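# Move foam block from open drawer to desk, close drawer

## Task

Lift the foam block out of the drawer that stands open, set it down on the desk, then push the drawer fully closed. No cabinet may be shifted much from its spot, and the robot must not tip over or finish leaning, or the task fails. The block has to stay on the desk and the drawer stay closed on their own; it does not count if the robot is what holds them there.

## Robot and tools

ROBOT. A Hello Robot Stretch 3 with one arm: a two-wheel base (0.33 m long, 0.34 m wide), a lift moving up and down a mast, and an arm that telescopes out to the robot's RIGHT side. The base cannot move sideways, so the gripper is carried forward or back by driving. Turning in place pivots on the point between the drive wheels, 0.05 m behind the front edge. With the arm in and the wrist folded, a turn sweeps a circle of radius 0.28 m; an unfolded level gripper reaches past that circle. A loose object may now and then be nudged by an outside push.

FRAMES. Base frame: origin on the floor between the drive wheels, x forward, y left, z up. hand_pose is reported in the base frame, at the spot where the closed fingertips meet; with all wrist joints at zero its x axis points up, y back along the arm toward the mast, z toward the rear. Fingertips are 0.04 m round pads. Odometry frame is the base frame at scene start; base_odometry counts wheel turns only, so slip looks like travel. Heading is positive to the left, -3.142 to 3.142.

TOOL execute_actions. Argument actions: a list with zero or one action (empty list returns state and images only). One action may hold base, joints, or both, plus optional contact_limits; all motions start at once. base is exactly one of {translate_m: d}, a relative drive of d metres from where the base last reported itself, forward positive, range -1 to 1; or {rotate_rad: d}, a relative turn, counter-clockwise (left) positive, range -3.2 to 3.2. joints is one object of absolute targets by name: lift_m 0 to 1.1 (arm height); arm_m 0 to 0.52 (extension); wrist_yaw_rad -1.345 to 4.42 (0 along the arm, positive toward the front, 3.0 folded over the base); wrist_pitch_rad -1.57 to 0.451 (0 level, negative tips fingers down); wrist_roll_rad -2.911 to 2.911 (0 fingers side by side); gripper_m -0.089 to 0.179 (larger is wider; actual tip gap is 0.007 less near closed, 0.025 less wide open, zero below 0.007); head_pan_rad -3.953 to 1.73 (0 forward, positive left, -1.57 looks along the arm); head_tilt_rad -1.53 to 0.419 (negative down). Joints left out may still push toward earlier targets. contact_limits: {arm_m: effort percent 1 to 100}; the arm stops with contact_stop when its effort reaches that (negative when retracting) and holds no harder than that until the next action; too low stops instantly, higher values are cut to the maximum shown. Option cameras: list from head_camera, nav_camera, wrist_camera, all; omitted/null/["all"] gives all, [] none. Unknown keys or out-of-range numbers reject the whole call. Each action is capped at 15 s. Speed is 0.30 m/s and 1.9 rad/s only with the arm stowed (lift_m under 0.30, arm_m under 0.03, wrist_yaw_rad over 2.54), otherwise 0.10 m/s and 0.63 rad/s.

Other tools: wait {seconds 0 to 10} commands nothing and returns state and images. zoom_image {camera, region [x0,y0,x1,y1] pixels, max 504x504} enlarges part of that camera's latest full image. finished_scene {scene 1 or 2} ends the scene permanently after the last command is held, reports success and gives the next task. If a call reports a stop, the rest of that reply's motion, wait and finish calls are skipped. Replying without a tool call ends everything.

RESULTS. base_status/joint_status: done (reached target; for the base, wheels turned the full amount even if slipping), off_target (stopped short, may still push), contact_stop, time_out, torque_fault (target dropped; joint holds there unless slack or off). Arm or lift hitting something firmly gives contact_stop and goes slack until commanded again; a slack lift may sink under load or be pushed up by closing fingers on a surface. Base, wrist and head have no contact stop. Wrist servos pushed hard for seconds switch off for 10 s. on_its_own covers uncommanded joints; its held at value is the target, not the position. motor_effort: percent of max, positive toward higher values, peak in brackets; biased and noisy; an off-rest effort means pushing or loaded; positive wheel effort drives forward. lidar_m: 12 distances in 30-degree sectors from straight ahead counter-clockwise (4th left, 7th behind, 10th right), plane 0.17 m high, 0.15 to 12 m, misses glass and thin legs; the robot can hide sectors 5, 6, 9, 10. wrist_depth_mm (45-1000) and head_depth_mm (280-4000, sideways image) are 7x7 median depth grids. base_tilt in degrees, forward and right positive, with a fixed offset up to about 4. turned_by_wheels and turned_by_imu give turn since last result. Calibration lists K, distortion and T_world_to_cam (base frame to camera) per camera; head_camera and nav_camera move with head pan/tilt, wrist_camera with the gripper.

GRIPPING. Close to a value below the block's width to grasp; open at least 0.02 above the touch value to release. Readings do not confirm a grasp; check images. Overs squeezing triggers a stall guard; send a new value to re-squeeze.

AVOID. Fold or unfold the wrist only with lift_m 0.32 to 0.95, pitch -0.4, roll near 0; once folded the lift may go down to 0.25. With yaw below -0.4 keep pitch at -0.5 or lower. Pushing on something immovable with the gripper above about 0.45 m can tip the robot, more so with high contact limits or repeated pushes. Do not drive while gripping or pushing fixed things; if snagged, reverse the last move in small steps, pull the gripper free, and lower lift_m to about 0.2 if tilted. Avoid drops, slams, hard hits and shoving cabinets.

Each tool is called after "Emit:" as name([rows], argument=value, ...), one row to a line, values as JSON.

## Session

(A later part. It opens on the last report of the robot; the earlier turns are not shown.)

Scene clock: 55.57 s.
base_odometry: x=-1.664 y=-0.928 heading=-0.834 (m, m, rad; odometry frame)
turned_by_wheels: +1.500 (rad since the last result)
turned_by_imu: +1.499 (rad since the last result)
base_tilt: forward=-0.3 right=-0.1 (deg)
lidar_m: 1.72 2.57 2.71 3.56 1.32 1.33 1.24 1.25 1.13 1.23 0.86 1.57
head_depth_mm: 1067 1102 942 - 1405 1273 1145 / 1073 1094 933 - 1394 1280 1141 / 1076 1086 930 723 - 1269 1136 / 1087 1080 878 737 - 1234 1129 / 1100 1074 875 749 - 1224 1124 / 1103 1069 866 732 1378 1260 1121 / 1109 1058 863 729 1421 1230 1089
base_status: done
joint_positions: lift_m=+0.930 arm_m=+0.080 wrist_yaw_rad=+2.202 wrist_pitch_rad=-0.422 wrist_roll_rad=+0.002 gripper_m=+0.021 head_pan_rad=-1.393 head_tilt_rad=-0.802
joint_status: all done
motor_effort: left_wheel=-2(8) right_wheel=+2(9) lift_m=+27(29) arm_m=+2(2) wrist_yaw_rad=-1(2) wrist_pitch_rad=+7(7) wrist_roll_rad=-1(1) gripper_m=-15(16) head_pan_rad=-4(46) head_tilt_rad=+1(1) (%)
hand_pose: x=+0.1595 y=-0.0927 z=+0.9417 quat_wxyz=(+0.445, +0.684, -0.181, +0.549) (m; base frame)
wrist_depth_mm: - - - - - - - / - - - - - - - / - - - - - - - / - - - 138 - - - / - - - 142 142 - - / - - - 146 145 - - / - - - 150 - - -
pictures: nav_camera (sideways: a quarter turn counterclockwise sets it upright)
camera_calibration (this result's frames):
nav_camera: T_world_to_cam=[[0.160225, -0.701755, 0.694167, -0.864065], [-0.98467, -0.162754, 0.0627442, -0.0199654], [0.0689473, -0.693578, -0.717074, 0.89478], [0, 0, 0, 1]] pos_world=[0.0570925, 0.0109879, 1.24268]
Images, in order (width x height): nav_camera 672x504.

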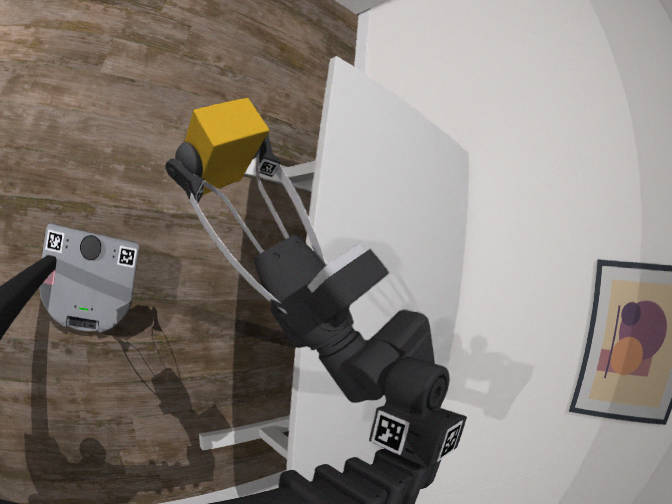

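Emit:
execute_actions([
  {"joints":{"wrist_yaw_rad":0,"wrist_pitch_rad":-1.55,"arm_m":0.44,"lift_m":0.9}},
], cameras=["head_camera"])

Scene clock: 59.60 s.
base_odometry: x=-1.664 y=-0.928 heading=-0.834 (m, m, rad; odometry frame)
turned_by_wheels: +0.000 (rad since the last result)
turned_by_imu: +0.000 (rad since the last result)
base_tilt: forward=-0.4 right=-0.1 (deg)
lidar_m: 1.72 2.57 2.69 3.56 1.33 1.34 1.24 1.25 1.13 1.23 0.86 1.57
head_depth_mm: - 1027 889 748 1372 1276 1140 / 1057 - 860 719 1386 1286 1137 / 1081 1085 880 723 1394 1271 1130 / 1082 1083 876 737 1415 1264 1128 / 1093 1079 873 734 1404 1270 1129 / 1100 1072 867 730 1391 1259 1122 / 1107 1062 864 729 1399 1238 1122
base_status: not commanded
joint_positions: lift_m=+0.900 arm_m=+0.440 wrist_yaw_rad=+0.000 wrist_pitch_rad=-1.543 wrist_roll_rad=+0.001 gripper_m=+0.021 head_pan_rad=-1.393 head_tilt_rad=-0.802
joint_status: all done
motor_effort: left_wheel=-2(2) right_wheel=+2(2) lift_m=+20(22) arm_m=+3(4) wrist_yaw_rad=+0(2) wrist_pitch_rad=-2(7) wrist_roll_rad=-1(1) gripper_m=-15(15) head_pan_rad=-3(3) head_tilt_rad=+1(1) (%)
hand_pose: x=-0.0216 y=-0.5676 z=+0.7821 quat_wxyz=(+0.507, +0.493, -0.507, -0.494) (m; base frame)
wrist_depth_mm: 219 215 212 209 207 205 201 / 223 221 217 215 212 209 206 / 232 228 223 221 220 213 211 / 237 236 230 138 221 222 217 / 246 240 236 142 141 227 222 / 251 248 245 146 145 233 230 / 260 257 252 150 245 239 236
pictures: head_camera (sideways: a quarter turn clockwise sets it upright)
camera_calibration (this result's frames):
head_camera: T_world_to_cam=[[-0.159271, 0.733645, -0.660604, 0.880605], [0.982437, 0.183677, -0.0328795, 0.0357046], [0.0972158, -0.654239, -0.750014, 0.927443], [0, 0, 0, 1]] pos_world=[0.0150152, -0.0458395, 1.2785]
Images, in order (width x height): head_camera 896x504.

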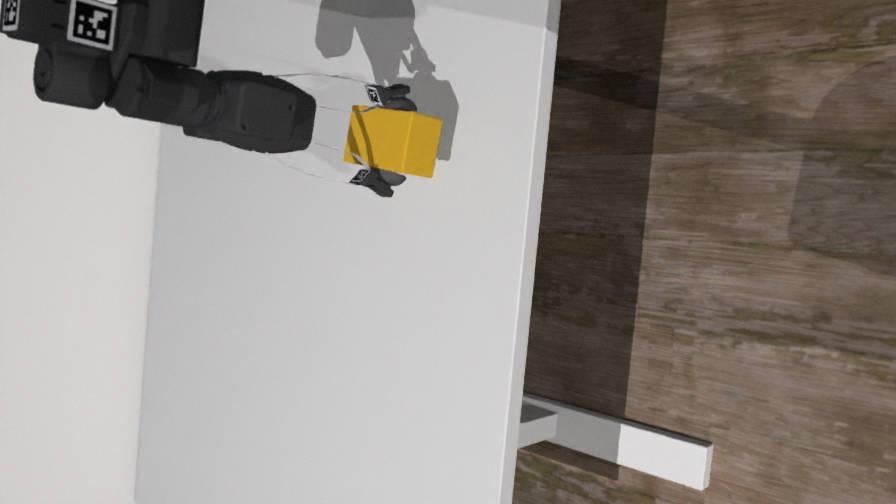

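Emit:
execute_actions([
  {"joints":{"lift_m":0.86}},
], cameras=[])

Emit:
execute_actions([
  {"joints":{"gripper_m":0.12}},
], cameras=[])

Emit:
finished_scene(scene=2)

Scene clock: 60.93 s.
base_odometry: x=-1.664 y=-0.928 heading=-0.834 (m, m, rad; odometry frame)
turned_by_wheels: +0.000 (rad since the last result)
turned_by_imu: +0.000 (rad since the last result)
base_tilt: forward=-0.3 right=-0.1 (deg)
lidar_m: 1.73 2.56 2.71 3.57 1.32 1.34 1.24 1.25 1.13 1.22 0.86 1.57
head_depth_mm: 1029 - 885 745 1373 1276 1137 / 1053 - 843 719 1390 1271 1134 / 1079 1087 879 713 1387 1270 1134 / 1082 1083 882 738 1416 1270 1137 / 1095 1074 873 732 1409 1261 1129 / 1106 1072 864 734 1388 1263 1119 / 1109 1064 862 729 1397 1242 1126
base_status: not commanded
joint_positions: lift_m=+0.860 arm_m=+0.440 wrist_yaw_rad=+0.000 wrist_pitch_rad=-1.544 wrist_roll_rad=+0.001 gripper_m=+0.021 head_pan_rad=-1.393 head_tilt_rad=-0.802
joint_status: all done
motor_effort: left_wheel=-2(2) right_wheel=+2(3) lift_m=+20(20) arm_m=+3(3) wrist_yaw_rad=+0(0) wrist_pitch_rad=-2(2) wrist_roll_rad=-1(0) gripper_m=-15(15) head_pan_rad=-3(3) head_tilt_rad=+0(2) (%)
hand_pose: x=-0.0216 y=-0.5675 z=+0.7421 quat_wxyz=(+0.507, +0.493, -0.507, -0.494) (m; base frame)
wrist_depth_mm: 178 176 174 172 169 167 165 / 184 181 178 177 173 171 169 / 190 186 184 181 177 176 173 / 196 192 187 138 181 181 178 / 200 198 195 141 142 186 183 / 206 203 200 146 144 190 188 / 213 210 206 150 199 196 194
pictures: none
No camera images: the call's "cameras" was empty. Leave "cameras" out to get every camera's image.

Scene clock: 62.43 s.
base_odometry: x=-1.664 y=-0.928 heading=-0.834 (m, m, rad; odometry frame)
turned_by_wheels: +0.000 (rad since the last result)
turned_by_imu: +0.000 (rad since the last result)
base_tilt: forward=-0.4 right=-0.1 (deg)
lidar_m: 1.73 2.57 2.69 3.57 1.32 1.34 1.24 1.26 1.13 1.23 0.86 1.57
head_depth_mm: 1027 - 888 746 1374 1279 1142 / 1052 - 836 717 1398 1275 1137 / 1080 1089 875 717 1392 1270 1130 / 1092 1080 876 737 1414 1270 1132 / 1091 1076 873 736 1400 1263 1133 / 1098 1068 866 730 1396 1256 1121 / 1109 1063 863 729 1402 1233 1118
base_status: not commanded
joint_positions: lift_m=+0.860 arm_m=+0.440 wrist_yaw_rad=+0.000 wrist_pitch_rad=-1.544 wrist_roll_rad=+0.001 gripper_m=+0.120 head_pan_rad=-1.393 head_tilt_rad=-0.802
joint_status: all done
motor_effort: left_wheel=-2(2) right_wheel=+3(2) lift_m=+20(20) arm_m=+3(3) wrist_yaw_rad=+0(0) wrist_pitch_rad=-2(2) wrist_roll_rad=+0(1) gripper_m=+0(82) head_pan_rad=-4(4) head_tilt_rad=+0(1) (%)
hand_pose: x=-0.0216 y=-0.5674 z=+0.7421 quat_wxyz=(+0.506, +0.493, -0.506, -0.494) (m; base frame)
wrist_depth_mm: 179 177 174 172 170 167 164 / 183 182 178 176 174 171 169 / 189 186 183 181 178 175 174 / 195 192 189 140 180 179 179 / 200 197 194 143 184 184 184 / 206 205 201 148 192 - 189 / 212 210 206 152 200 197 193
pictures: none
No camera images: the call's "cameras" was empty. Leave "cameras" out to get every camera's image.

The scene is finished: the task was done.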